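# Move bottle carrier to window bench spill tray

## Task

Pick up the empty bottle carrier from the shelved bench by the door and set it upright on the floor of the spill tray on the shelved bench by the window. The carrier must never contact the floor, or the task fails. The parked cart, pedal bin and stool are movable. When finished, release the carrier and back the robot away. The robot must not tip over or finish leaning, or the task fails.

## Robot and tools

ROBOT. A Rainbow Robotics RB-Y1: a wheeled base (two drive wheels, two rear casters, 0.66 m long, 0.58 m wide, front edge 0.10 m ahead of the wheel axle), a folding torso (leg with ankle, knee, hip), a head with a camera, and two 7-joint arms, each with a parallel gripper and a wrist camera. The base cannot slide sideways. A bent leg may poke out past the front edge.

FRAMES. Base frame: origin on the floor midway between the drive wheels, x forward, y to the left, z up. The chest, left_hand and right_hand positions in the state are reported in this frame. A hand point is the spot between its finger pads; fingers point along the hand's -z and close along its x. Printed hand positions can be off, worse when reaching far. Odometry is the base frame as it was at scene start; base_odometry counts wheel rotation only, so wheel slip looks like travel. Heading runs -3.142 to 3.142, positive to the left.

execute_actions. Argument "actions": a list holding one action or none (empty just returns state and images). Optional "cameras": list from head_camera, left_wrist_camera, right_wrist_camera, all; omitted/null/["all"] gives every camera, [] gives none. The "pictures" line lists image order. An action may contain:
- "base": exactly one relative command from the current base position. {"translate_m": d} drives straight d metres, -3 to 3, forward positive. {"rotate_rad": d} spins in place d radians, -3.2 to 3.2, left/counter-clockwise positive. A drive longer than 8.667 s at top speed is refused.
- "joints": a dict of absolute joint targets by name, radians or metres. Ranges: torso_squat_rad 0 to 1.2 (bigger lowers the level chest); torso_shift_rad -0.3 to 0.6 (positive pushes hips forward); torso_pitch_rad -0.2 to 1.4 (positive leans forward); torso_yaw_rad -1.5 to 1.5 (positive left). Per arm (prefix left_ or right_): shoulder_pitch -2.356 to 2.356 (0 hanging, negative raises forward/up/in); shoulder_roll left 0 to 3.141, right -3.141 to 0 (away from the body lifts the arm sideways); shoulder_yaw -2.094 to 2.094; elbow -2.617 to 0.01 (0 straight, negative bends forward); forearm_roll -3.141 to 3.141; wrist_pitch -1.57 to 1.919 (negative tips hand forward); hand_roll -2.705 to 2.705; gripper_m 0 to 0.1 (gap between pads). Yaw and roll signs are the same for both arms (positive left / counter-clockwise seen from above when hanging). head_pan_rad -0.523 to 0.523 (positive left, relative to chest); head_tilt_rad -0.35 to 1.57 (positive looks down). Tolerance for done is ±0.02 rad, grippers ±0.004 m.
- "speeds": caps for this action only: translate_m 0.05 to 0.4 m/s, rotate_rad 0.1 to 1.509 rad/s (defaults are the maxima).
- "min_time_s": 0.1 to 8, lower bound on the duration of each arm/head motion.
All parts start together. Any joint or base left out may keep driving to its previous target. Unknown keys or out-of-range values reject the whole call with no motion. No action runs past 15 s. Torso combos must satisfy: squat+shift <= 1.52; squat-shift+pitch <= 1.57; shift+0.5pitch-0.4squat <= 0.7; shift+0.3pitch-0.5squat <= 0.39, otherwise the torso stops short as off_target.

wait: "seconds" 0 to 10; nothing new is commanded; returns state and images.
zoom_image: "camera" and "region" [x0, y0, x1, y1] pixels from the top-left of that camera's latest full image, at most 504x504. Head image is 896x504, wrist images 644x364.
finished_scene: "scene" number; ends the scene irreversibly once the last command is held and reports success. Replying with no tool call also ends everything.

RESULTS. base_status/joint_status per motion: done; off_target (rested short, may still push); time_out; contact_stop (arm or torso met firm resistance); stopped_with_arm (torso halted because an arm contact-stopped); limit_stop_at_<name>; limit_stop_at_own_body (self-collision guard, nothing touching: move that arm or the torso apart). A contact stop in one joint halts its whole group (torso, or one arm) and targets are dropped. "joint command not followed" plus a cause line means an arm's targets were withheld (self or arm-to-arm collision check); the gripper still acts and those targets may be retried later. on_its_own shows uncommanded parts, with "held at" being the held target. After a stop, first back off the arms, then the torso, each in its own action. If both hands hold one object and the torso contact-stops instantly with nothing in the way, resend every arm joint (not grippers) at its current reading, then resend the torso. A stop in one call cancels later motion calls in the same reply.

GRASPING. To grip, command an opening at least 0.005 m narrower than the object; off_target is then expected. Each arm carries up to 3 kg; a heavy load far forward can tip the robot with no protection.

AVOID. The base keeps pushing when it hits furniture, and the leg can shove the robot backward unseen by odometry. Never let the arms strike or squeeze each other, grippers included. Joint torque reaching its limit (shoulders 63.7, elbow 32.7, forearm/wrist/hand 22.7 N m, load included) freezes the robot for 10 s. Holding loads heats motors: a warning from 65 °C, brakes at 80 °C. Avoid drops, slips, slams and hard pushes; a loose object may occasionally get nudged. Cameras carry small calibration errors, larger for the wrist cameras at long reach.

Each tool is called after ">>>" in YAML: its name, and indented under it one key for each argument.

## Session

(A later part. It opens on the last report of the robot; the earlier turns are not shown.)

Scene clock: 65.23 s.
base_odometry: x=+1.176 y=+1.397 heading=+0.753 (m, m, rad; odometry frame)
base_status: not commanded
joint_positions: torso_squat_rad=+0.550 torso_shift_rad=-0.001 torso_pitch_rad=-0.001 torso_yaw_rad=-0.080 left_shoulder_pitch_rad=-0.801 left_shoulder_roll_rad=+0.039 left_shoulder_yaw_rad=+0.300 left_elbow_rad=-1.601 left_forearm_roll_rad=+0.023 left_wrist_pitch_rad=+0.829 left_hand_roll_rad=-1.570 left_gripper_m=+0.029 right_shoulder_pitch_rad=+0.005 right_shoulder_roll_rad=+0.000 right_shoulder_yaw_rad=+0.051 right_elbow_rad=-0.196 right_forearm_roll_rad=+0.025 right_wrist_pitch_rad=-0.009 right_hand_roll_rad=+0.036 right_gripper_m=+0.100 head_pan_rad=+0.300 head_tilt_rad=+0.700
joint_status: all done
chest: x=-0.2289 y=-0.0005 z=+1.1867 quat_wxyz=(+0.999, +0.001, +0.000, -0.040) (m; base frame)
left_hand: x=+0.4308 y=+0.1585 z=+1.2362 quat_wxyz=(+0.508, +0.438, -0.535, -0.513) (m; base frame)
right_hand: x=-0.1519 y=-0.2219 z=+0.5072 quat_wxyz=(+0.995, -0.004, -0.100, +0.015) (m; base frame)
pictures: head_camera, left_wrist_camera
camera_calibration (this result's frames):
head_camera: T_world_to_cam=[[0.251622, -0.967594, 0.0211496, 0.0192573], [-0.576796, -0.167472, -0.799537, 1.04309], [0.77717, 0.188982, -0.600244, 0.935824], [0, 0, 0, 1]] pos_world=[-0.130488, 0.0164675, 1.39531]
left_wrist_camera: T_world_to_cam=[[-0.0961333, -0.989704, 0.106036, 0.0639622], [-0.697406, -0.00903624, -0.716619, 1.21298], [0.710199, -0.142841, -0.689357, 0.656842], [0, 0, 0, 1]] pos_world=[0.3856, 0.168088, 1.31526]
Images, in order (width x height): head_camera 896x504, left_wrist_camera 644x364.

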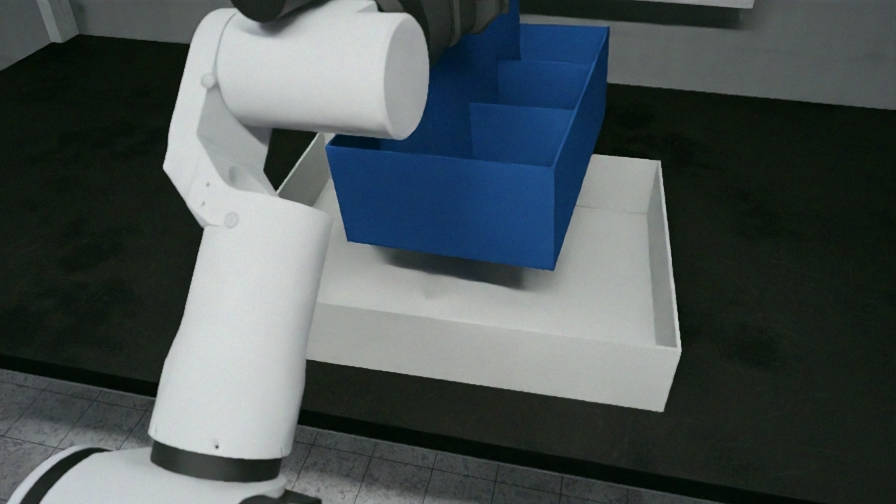

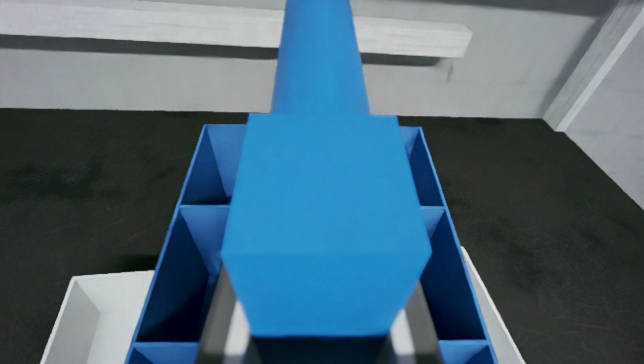

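>>> execute_actions:
  actions:
    - {"joints":{"torso_squat_rad":0}}
  cameras: []

>>> execute_actions:
  actions:
    - {"base":{"translate_m":-0.4},"joints":{"left_shoulder_pitch_rad":-1.3,"left_elbow_rad":-0.27,"left_wrist_pitch_rad":0,"left_shoulder_yaw_rad":0},"min_time_s":3}
  cameras: []

>>> execute_actions:
  actions:
    - {"joints":{"left_forearm_roll_rad":-1.57,"left_hand_roll_rad":0},"min_time_s":3}
  cameras: []

>>> execute_actions:
  actions:
    - {"joints":{"left_wrist_pitch_rad":1.0,"head_tilt_rad":0.5,"head_pan_rad":0},"min_time_s":2}
  cameras: ["head_camera"]

Scene clock: 68.20 s.
base_odometry: x=+1.176 y=+1.397 heading=+0.753 (m, m, rad; odometry frame)
base_status: not commanded
joint_positions: torso_squat_rad=+0.000 torso_shift_rad=-0.001 torso_pitch_rad=+0.000 torso_yaw_rad=-0.080 left_shoulder_pitch_rad=-0.799 left_shoulder_roll_rad=+0.039 left_shoulder_yaw_rad=+0.300 left_elbow_rad=-1.600 left_forearm_roll_rad=+0.023 left_wrist_pitch_rad=+0.830 left_hand_roll_rad=-1.570 left_gripper_m=+0.029 right_shoulder_pitch_rad=+0.005 right_shoulder_roll_rad=+0.000 right_shoulder_yaw_rad=+0.051 right_elbow_rad=-0.196 right_forearm_roll_rad=+0.025 right_wrist_pitch_rad=-0.009 right_hand_roll_rad=+0.036 right_gripper_m=+0.100 head_pan_rad=+0.300 head_tilt_rad=+0.700
joint_status: all done
chest: x=-0.2283 y=-0.0005 z=+1.2899 quat_wxyz=(+0.999, +0.001, +0.000, -0.040) (m; base frame)
left_hand: x=+0.4316 y=+0.1587 z=+1.3367 quat_wxyz=(+0.510, +0.437, -0.534, -0.514) (m; base frame)
right_hand: x=-0.1522 y=-0.2220 z=+0.6104 quat_wxyz=(+0.995, -0.004, -0.100, +0.015) (m; base frame)
pictures: none
No camera images: the call's "cameras" was empty. Leave "cameras" out to get every camera's image.

Scene clock: 71.50 s.
base_odometry: x=+0.884 y=+1.123 heading=+0.752 (m, m, rad; odometry frame)
base_status: done
joint_positions: torso_squat_rad=+0.000 torso_shift_rad=-0.001 torso_pitch_rad=+0.000 torso_yaw_rad=-0.080 left_shoulder_pitch_rad=-1.299 left_shoulder_roll_rad=+0.039 left_shoulder_yaw_rad=+0.000 left_elbow_rad=-0.270 left_forearm_roll_rad=+0.023 left_wrist_pitch_rad=+0.000 left_hand_roll_rad=-1.570 left_gripper_m=+0.029 right_shoulder_pitch_rad=+0.005 right_shoulder_roll_rad=+0.000 right_shoulder_yaw_rad=+0.051 right_elbow_rad=-0.196 right_forearm_roll_rad=+0.025 right_wrist_pitch_rad=-0.009 right_hand_roll_rad=+0.036 right_gripper_m=+0.100 head_pan_rad=+0.300 head_tilt_rad=+0.700
joint_status: all done
chest: x=-0.2286 y=-0.0005 z=+1.2899 quat_wxyz=(+0.999, +0.001, +0.000, -0.040) (m; base frame)
left_hand: x=+0.4974 y=-0.0318 z=+1.2287 quat_wxyz=(+0.347, +0.443, -0.508, -0.652) (m; base frame)
right_hand: x=-0.1522 y=-0.2220 z=+0.6104 quat_wxyz=(+0.995, -0.004, -0.100, +0.015) (m; base frame)
pictures: none
No camera images: the call's "cameras" was empty. Leave "cameras" out to get every camera's image.

Scene clock: 74.80 s.
base_odometry: x=+0.884 y=+1.123 heading=+0.752 (m, m, rad; odometry frame)
base_status: not commanded
joint_positions: torso_squat_rad=+0.000 torso_shift_rad=-0.001 torso_pitch_rad=+0.000 torso_yaw_rad=-0.080 left_shoulder_pitch_rad=-1.299 left_shoulder_roll_rad=+0.039 left_shoulder_yaw_rad=+0.000 left_elbow_rad=-0.270 left_forearm_roll_rad=-1.570 left_wrist_pitch_rad=+0.000 left_hand_roll_rad=+0.000 left_gripper_m=+0.029 right_shoulder_pitch_rad=+0.005 right_shoulder_roll_rad=+0.000 right_shoulder_yaw_rad=+0.051 right_elbow_rad=-0.196 right_forearm_roll_rad=+0.025 right_wrist_pitch_rad=-0.009 right_hand_roll_rad=+0.036 right_gripper_m=+0.100 head_pan_rad=+0.300 head_tilt_rad=+0.700
joint_status: all done
chest: x=-0.2286 y=-0.0005 z=+1.2899 quat_wxyz=(+0.999, +0.001, +0.000, -0.040) (m; base frame)
left_hand: x=+0.4974 y=-0.0318 z=+1.2288 quat_wxyz=(+0.339, +0.449, -0.503, -0.656) (m; base frame)
right_hand: x=-0.1522 y=-0.2220 z=+0.6104 quat_wxyz=(+0.995, -0.004, -0.100, +0.015) (m; base frame)
pictures: none
No camera images: the call's "cameras" was empty. Leave "cameras" out to get every camera's image.

Scene clock: 77.10 s.
base_odometry: x=+0.884 y=+1.123 heading=+0.752 (m, m, rad; odometry frame)
base_status: not commanded
joint_positions: torso_squat_rad=+0.000 torso_shift_rad=-0.001 torso_pitch_rad=+0.000 torso_yaw_rad=-0.080 left_shoulder_pitch_rad=-1.299 left_shoulder_roll_rad=+0.039 left_shoulder_yaw_rad=+0.000 left_elbow_rad=-0.270 left_forearm_roll_rad=-1.570 left_wrist_pitch_rad=+1.000 left_hand_roll_rad=+0.000 left_gripper_m=+0.029 right_shoulder_pitch_rad=+0.005 right_shoulder_roll_rad=+0.000 right_shoulder_yaw_rad=+0.051 right_elbow_rad=-0.196 right_forearm_roll_rad=+0.025 right_wrist_pitch_rad=-0.009 right_hand_roll_rad=+0.036 right_gripper_m=+0.100 head_pan_rad=+0.000 head_tilt_rad=+0.500
joint_status: all done
chest: x=-0.2286 y=-0.0005 z=+1.2899 quat_wxyz=(+0.999, +0.001, +0.000, -0.040) (m; base frame)
left_hand: x=+0.4699 y=+0.1798 z=+1.2867 quat_wxyz=(+0.539, +0.709, -0.279, -0.361) (m; base frame)
right_hand: x=-0.1522 y=-0.2220 z=+0.6104 quat_wxyz=(+0.995, -0.004, -0.100, +0.015) (m; base frame)
pictures: head_camera
camera_calibration (this result's frames):
head_camera: T_world_to_cam=[[-0.0505275, -0.99835, 0.0272788, -0.0547217], [-0.431253, -0.00282618, -0.902227, 1.3094], [0.900815, -0.0573513, -0.430398, 0.769292], [0, 0, 0, 1]] pos_world=[-0.131073, -0.00681097, 1.51397]
Images, in order (width x height): head_camera 896x504.

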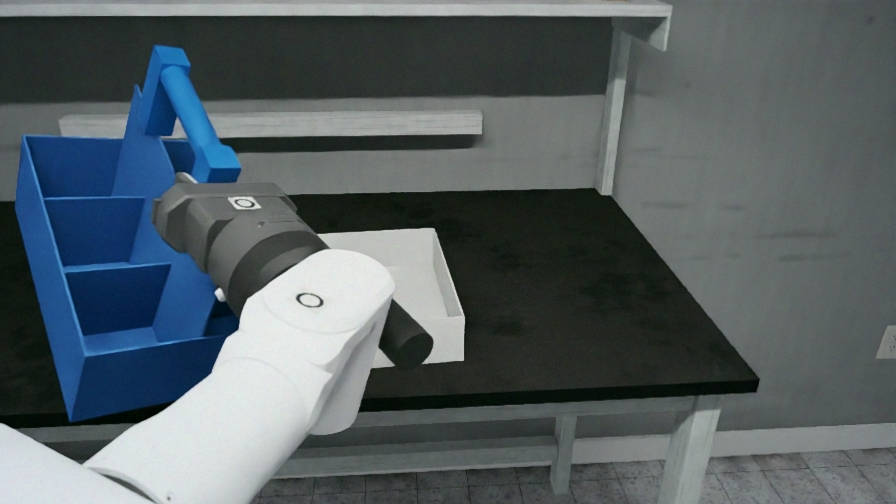

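>>> execute_actions:
  actions:
    - {"base":{"rotate_rad":0.42},"joints":{"left_wrist_pitch_rad":-1.53,"left_forearm_roll_rad":-1.3,"left_elbow_rad":-0.4,"torso_yaw_rad":-0.17},"min_time_s":3}
  cameras: ["head_camera"]

Scene clock: 80.53 s.
base_odometry: x=+0.884 y=+1.123 heading=+1.171 (m, m, rad; odometry frame)
base_status: done
joint_positions: torso_squat_rad=+0.000 torso_shift_rad=-0.001 torso_pitch_rad=+0.000 torso_yaw_rad=-0.170 left_shoulder_pitch_rad=-1.299 left_shoulder_roll_rad=+0.039 left_shoulder_yaw_rad=+0.000 left_elbow_rad=-0.400 left_forearm_roll_rad=-1.300 left_wrist_pitch_rad=-1.530 left_hand_roll_rad=+0.000 left_gripper_m=+0.029 right_shoulder_pitch_rad=+0.005 right_shoulder_roll_rad=+0.000 right_shoulder_yaw_rad=+0.051 right_elbow_rad=-0.196 right_forearm_roll_rad=+0.025 right_wrist_pitch_rad=-0.009 right_hand_roll_rad=+0.036 right_gripper_m=+0.100 head_pan_rad=+0.000 head_tilt_rad=+0.500
joint_status: all done
chest: x=-0.2286 y=-0.0006 z=+1.2899 quat_wxyz=(+0.996, +0.001, +0.000, -0.085) (m; base frame)
left_hand: x=+0.1861 y=-0.2138 z=+1.2864 quat_wxyz=(-0.167, -0.147, -0.699, -0.680) (m; base frame)
right_hand: x=-0.1725 y=-0.2279 z=+0.6104 quat_wxyz=(+0.995, -0.008, -0.100, -0.030) (m; base frame)
pictures: head_camera
camera_calibration (this result's frames):
head_camera: T_world_to_cam=[[-0.140101, -0.989762, 0.0272502, -0.075182], [-0.429865, 0.0360088, -0.902175, 1.30968], [0.891957, -0.13811, -0.430509, 0.767353], [0, 0, 0, 1]] pos_world=[-0.131996, -0.0155933, 1.51396]
Images, in order (width x height): head_camera 896x504.

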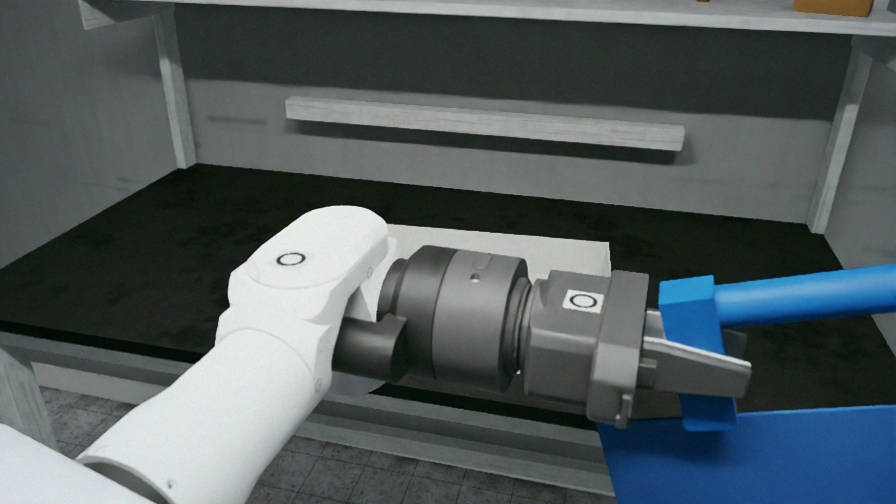

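>>> execute_actions:
  actions:
    - {"base":{"rotate_rad":0.13},"joints":{"torso_yaw_rad":-0.30,"head_tilt_rad":0.9,"head_pan_rad":-0.3}}
  cameras: []

>>> execute_actions:
  actions:
    - {"base":{"translate_m":0.64},"speeds":{"translate_m":0.15}}
  cameras: ["head_camera","left_wrist_camera"]

Scene clock: 82.00 s.
base_odometry: x=+0.884 y=+1.123 heading=+1.301 (m, m, rad; odometry frame)
base_status: done
joint_positions: torso_squat_rad=+0.000 torso_shift_rad=-0.001 torso_pitch_rad=+0.000 torso_yaw_rad=-0.300 left_shoulder_pitch_rad=-1.299 left_shoulder_roll_rad=+0.039 left_shoulder_yaw_rad=+0.000 left_elbow_rad=-0.400 left_forearm_roll_rad=-1.300 left_wrist_pitch_rad=-1.530 left_hand_roll_rad=+0.000 left_gripper_m=+0.029 right_shoulder_pitch_rad=+0.005 right_shoulder_roll_rad=+0.000 right_shoulder_yaw_rad=+0.051 right_elbow_rad=-0.196 right_forearm_roll_rad=+0.025 right_wrist_pitch_rad=-0.009 right_hand_roll_rad=+0.036 right_gripper_m=+0.100 head_pan_rad=-0.300 head_tilt_rad=+0.900
joint_status: all done
chest: x=-0.2285 y=-0.0006 z=+1.2899 quat_wxyz=(+0.989, +0.001, +0.000, -0.149) (m; base frame)
left_hand: x=+0.1550 y=-0.2658 z=+1.2864 quat_wxyz=(-0.211, -0.192, -0.688, -0.668) (m; base frame)
right_hand: x=-0.2026 y=-0.2332 z=+0.6103 quat_wxyz=(+0.991, -0.015, -0.099, -0.094) (m; base frame)
pictures: none
No camera images: the call's "cameras" was empty. Leave "cameras" out to get every camera's image.

Scene clock: 87.40 s.
base_odometry: x=+1.054 y=+1.740 heading=+1.302 (m, m, rad; odometry frame)
base_status: done
joint_positions: torso_squat_rad=+0.000 torso_shift_rad=-0.001 torso_pitch_rad=+0.000 torso_yaw_rad=-0.300 left_shoulder_pitch_rad=-1.299 left_shoulder_roll_rad=+0.039 left_shoulder_yaw_rad=+0.000 left_elbow_rad=-0.400 left_forearm_roll_rad=-1.300 left_wrist_pitch_rad=-1.530 left_hand_roll_rad=+0.000 left_gripper_m=+0.029 right_shoulder_pitch_rad=+0.005 right_shoulder_roll_rad=+0.000 right_shoulder_yaw_rad=+0.051 right_elbow_rad=-0.196 right_forearm_roll_rad=+0.025 right_wrist_pitch_rad=-0.009 right_hand_roll_rad=+0.036 right_gripper_m=+0.100 head_pan_rad=-0.300 head_tilt_rad=+0.900
joint_status: not commanded
chest: x=-0.2284 y=-0.0006 z=+1.2899 quat_wxyz=(+0.989, +0.001, +0.000, -0.149) (m; base frame)
left_hand: x=+0.1552 y=-0.2658 z=+1.2863 quat_wxyz=(-0.211, -0.192, -0.688, -0.668) (m; base frame)
right_hand: x=-0.2025 y=-0.2333 z=+0.6103 quat_wxyz=(+0.991, -0.015, -0.099, -0.094) (m; base frame)
pictures: head_camera, left_wrist_camera
camera_calibration (this result's frames):
head_camera: T_world_to_cam=[[-0.532658, -0.84622, 0.0137223, -0.138275], [-0.638286, 0.39102, -0.663095, 0.912734], [0.555758, -0.361961, -0.748409, 1.16968], [0, 0, 0, 1]] pos_world=[-0.141127, -0.0505289, 1.48253]
left_wrist_camera: T_world_to_cam=[[-0.839248, 0.543326, -0.021431, 0.298953], [0.365109, 0.533882, -0.76267, 1.09145], [-0.402937, -0.647894, -0.646433, 0.80988], [0, 0, 0, 1]] pos_world=[0.178728, -0.220419, 1.36236]
Images, in order (width x height): head_camera 896x504, left_wrist_camera 644x364.

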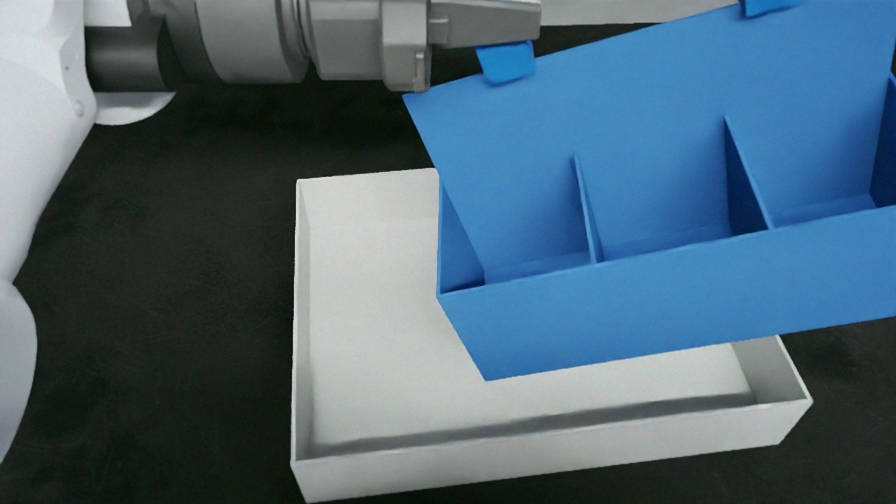

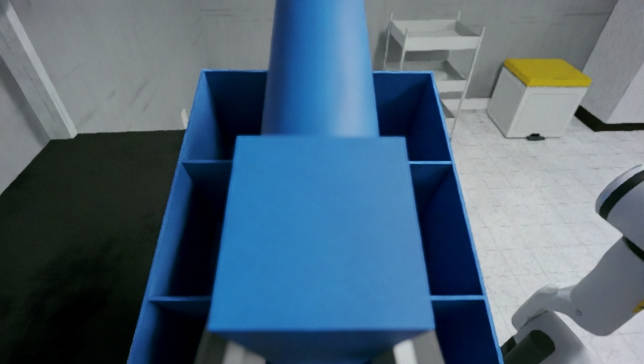

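>>> execute_actions:
  actions:
    - {"base":{"rotate_rad":-0.55},"joints":{"torso_yaw_rad":0.25}}
  cameras: ["head_camera"]

Scene clock: 91.93 s.
base_odometry: x=+1.054 y=+1.740 heading=+0.752 (m, m, rad; odometry frame)
base_status: done
joint_positions: torso_squat_rad=+0.000 torso_shift_rad=-0.001 torso_pitch_rad=+0.000 torso_yaw_rad=+0.250 left_shoulder_pitch_rad=-1.299 left_shoulder_roll_rad=+0.039 left_shoulder_yaw_rad=+0.000 left_elbow_rad=-0.400 left_forearm_roll_rad=-1.300 left_wrist_pitch_rad=-1.530 left_hand_roll_rad=+0.000 left_gripper_m=+0.029 right_shoulder_pitch_rad=+0.005 right_shoulder_roll_rad=+0.000 right_shoulder_yaw_rad=+0.051 right_elbow_rad=-0.196 right_forearm_roll_rad=+0.025 right_wrist_pitch_rad=-0.009 right_hand_roll_rad=+0.036 right_gripper_m=+0.100 head_pan_rad=-0.300 head_tilt_rad=+0.900
joint_status: all done
chest: x=-0.2284 y=-0.0005 z=+1.2899 quat_wxyz=(+0.992, +0.001, +0.000, +0.125) (m; base frame)
left_hand: x=+0.2372 y=-0.0260 z=+1.2866 quat_wxyz=(-0.022, +0.003, -0.714, -0.700) (m; base frame)
right_hand: x=-0.0843 y=-0.1852 z=+0.6104 quat_wxyz=(+0.979, +0.013, -0.099, +0.178) (m; base frame)
pictures: head_camera
camera_calibration (this result's frames):
head_camera: T_world_to_cam=[[-0.0118252, -0.999838, 0.0135713, -0.019119], [-0.748083, -0.000159785, -0.663605, 0.888064], [0.6635, -0.0179997, -0.74796, 1.19393], [0, 0, 0, 1]] pos_world=[-0.128052, 0.00251638, 1.4826]
Images, in order (width x height): head_camera 896x504.

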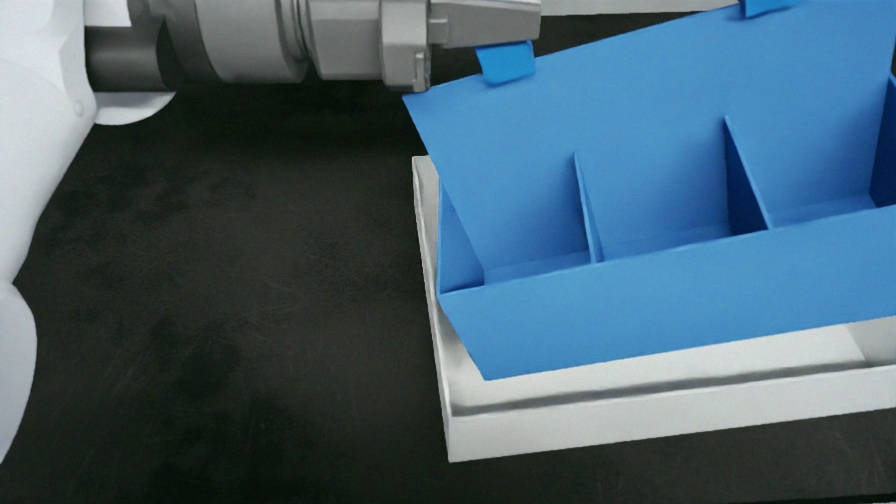

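>>> execute_actions:
  actions:
    - {"joints":{"torso_squat_rad":0.5,"head_pan_rad":-0.52,"head_tilt_rad":0.8}}
  cameras: ["head_camera"]

Scene clock: 94.50 s.
base_odometry: x=+1.054 y=+1.740 heading=+0.752 (m, m, rad; odometry frame)
base_status: not commanded
joint_positions: torso_squat_rad=+0.500 torso_shift_rad=-0.001 torso_pitch_rad=+0.000 torso_yaw_rad=+0.250 left_shoulder_pitch_rad=-1.299 left_shoulder_roll_rad=+0.039 left_shoulder_yaw_rad=+0.000 left_elbow_rad=-0.400 left_forearm_roll_rad=-1.300 left_wrist_pitch_rad=-1.530 left_hand_roll_rad=+0.000 left_gripper_m=+0.029 right_shoulder_pitch_rad=+0.005 right_shoulder_roll_rad=+0.000 right_shoulder_yaw_rad=+0.051 right_elbow_rad=-0.196 right_forearm_roll_rad=+0.025 right_wrist_pitch_rad=-0.009 right_hand_roll_rad=+0.036 right_gripper_m=+0.100 head_pan_rad=-0.520 head_tilt_rad=+0.800
joint_status: all done
chest: x=-0.2285 y=-0.0005 z=+1.2042 quat_wxyz=(+0.992, +0.001, +0.000, +0.125) (m; base frame)
left_hand: x=+0.2372 y=-0.0259 z=+1.2011 quat_wxyz=(-0.022, +0.003, -0.714, -0.700) (m; base frame)
right_hand: x=-0.0842 y=-0.1852 z=+0.5248 quat_wxyz=(+0.979, +0.013, -0.099, +0.178) (m; base frame)
pictures: head_camera
camera_calibration (this result's frames):
head_camera: T_world_to_cam=[[-0.231337, -0.97272, 0.0172989, -0.0687795], [-0.662696, 0.144538, -0.734808, 0.948148], [0.712262, -0.181452, -0.678054, 1.04261], [0, 0, 0, 1]] pos_world=[-0.130188, -0.0147628, 1.40484]
Images, in order (width x height): head_camera 896x504.

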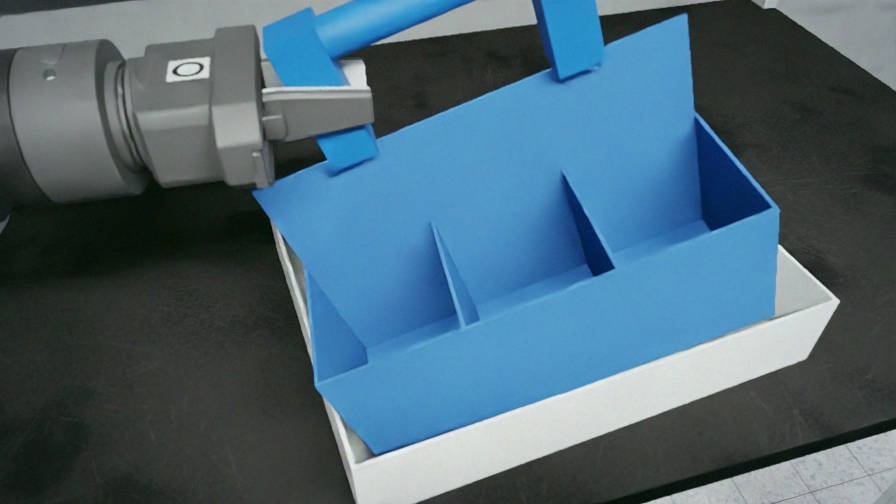

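>>> execute_actions:
  actions:
    - {"joints":{"left_gripper_m":0.1}}
  cameras: []

>>> execute_actions:
  actions:
    - {"joints":{"torso_squat_rad":0,"torso_yaw_rad":0.4}}
  cameras: []

>>> execute_actions:
  actions:
    - {"base":{"translate_m":-0.5},"joints":{"head_tilt_rad":0.5}}
  cameras: ["head_camera"]

Scene clock: 96.03 s.
base_odometry: x=+1.054 y=+1.740 heading=+0.752 (m, m, rad; odometry frame)
base_status: not commanded
joint_positions: torso_squat_rad=+0.500 torso_shift_rad=-0.001 torso_pitch_rad=+0.000 torso_yaw_rad=+0.250 left_shoulder_pitch_rad=-1.300 left_shoulder_roll_rad=+0.039 left_shoulder_yaw_rad=+0.000 left_elbow_rad=-0.400 left_forearm_roll_rad=-1.300 left_wrist_pitch_rad=-1.530 left_hand_roll_rad=+0.000 left_gripper_m=+0.100 right_shoulder_pitch_rad=+0.005 right_shoulder_roll_rad=+0.000 right_shoulder_yaw_rad=+0.051 right_elbow_rad=-0.196 right_forearm_roll_rad=+0.025 right_wrist_pitch_rad=-0.009 right_hand_roll_rad=+0.036 right_gripper_m=+0.100 head_pan_rad=-0.520 head_tilt_rad=+0.800
joint_status: all done
chest: x=-0.2285 y=-0.0005 z=+1.2042 quat_wxyz=(+0.992, +0.001, +0.000, +0.125) (m; base frame)
left_hand: x=+0.2372 y=-0.0260 z=+1.2012 quat_wxyz=(-0.022, +0.003, -0.714, -0.700) (m; base frame)
right_hand: x=-0.0842 y=-0.1852 z=+0.5248 quat_wxyz=(+0.979, +0.013, -0.099, +0.178) (m; base frame)
pictures: none
No camera images: the call's "cameras" was empty. Leave "cameras" out to get every camera's image.

Scene clock: 98.50 s.
base_odometry: x=+1.054 y=+1.740 heading=+0.752 (m, m, rad; odometry frame)
base_status: not commanded
joint_positions: torso_squat_rad=+0.000 torso_shift_rad=-0.001 torso_pitch_rad=+0.000 torso_yaw_rad=+0.400 left_shoulder_pitch_rad=-1.300 left_shoulder_roll_rad=+0.039 left_shoulder_yaw_rad=+0.000 left_elbow_rad=-0.400 left_forearm_roll_rad=-1.300 left_wrist_pitch_rad=-1.530 left_hand_roll_rad=+0.000 left_gripper_m=+0.100 right_shoulder_pitch_rad=+0.005 right_shoulder_roll_rad=+0.000 right_shoulder_yaw_rad=+0.051 right_elbow_rad=-0.196 right_forearm_roll_rad=+0.025 right_wrist_pitch_rad=-0.009 right_hand_roll_rad=+0.036 right_gripper_m=+0.100 head_pan_rad=-0.520 head_tilt_rad=+0.800
joint_status: all done
chest: x=-0.2284 y=-0.0005 z=+1.2899 quat_wxyz=(+0.980, +0.001, +0.000, +0.199) (m; base frame)
left_hand: x=+0.2358 y=+0.0438 z=+1.2869 quat_wxyz=(+0.031, +0.056, -0.712, -0.700) (m; base frame)
right_hand: x=-0.0582 y=-0.1616 z=+0.6104 quat_wxyz=(+0.963, +0.020, -0.098, +0.251) (m; base frame)
pictures: none
No camera images: the call's "cameras" was empty. Leave "cameras" out to get every camera's image.

Scene clock: 101.77 s.
base_odometry: x=+0.689 y=+1.398 heading=+0.751 (m, m, rad; odometry frame)
base_status: done
joint_positions: torso_squat_rad=+0.000 torso_shift_rad=-0.001 torso_pitch_rad=+0.000 torso_yaw_rad=+0.400 left_shoulder_pitch_rad=-1.300 left_shoulder_roll_rad=+0.039 left_shoulder_yaw_rad=+0.000 left_elbow_rad=-0.400 left_forearm_roll_rad=-1.300 left_wrist_pitch_rad=-1.530 left_hand_roll_rad=+0.000 left_gripper_m=+0.100 right_shoulder_pitch_rad=+0.005 right_shoulder_roll_rad=+0.000 right_shoulder_yaw_rad=+0.051 right_elbow_rad=-0.196 right_forearm_roll_rad=+0.025 right_wrist_pitch_rad=-0.009 right_hand_roll_rad=+0.036 right_gripper_m=+0.100 head_pan_rad=-0.520 head_tilt_rad=+0.500
joint_status: all done
chest: x=-0.2285 y=-0.0005 z=+1.2899 quat_wxyz=(+0.980, +0.001, +0.000, +0.199) (m; base frame)
left_hand: x=+0.2357 y=+0.0438 z=+1.2871 quat_wxyz=(+0.031, +0.056, -0.712, -0.700) (m; base frame)
right_hand: x=-0.0582 y=-0.1616 z=+0.6105 quat_wxyz=(+0.963, +0.020, -0.098, +0.251) (m; base frame)
pictures: head_camera
camera_calibration (this result's frames):
head_camera: T_world_to_cam=[[-0.0905156, -0.995522, 0.0272451, -0.0528116], [-0.431044, 0.0145002, -0.902214, 1.30862], [0.89778, -0.0934083, -0.430426, 0.771064], [0, 0, 0, 1]] pos_world=[-0.132954, 0.000473526, 1.51398]
Images, in order (width x height): head_camera 896x504.

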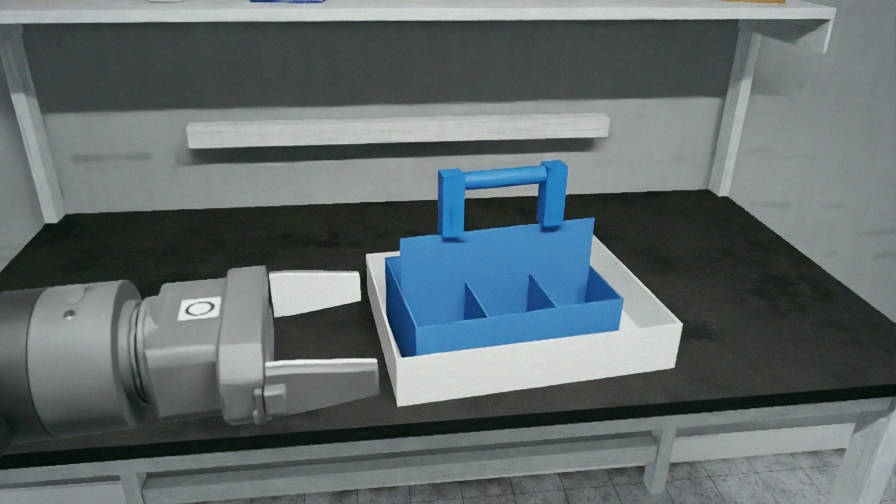

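>>> finished_scene:
  scene: 1

The scene is finished: the task was done.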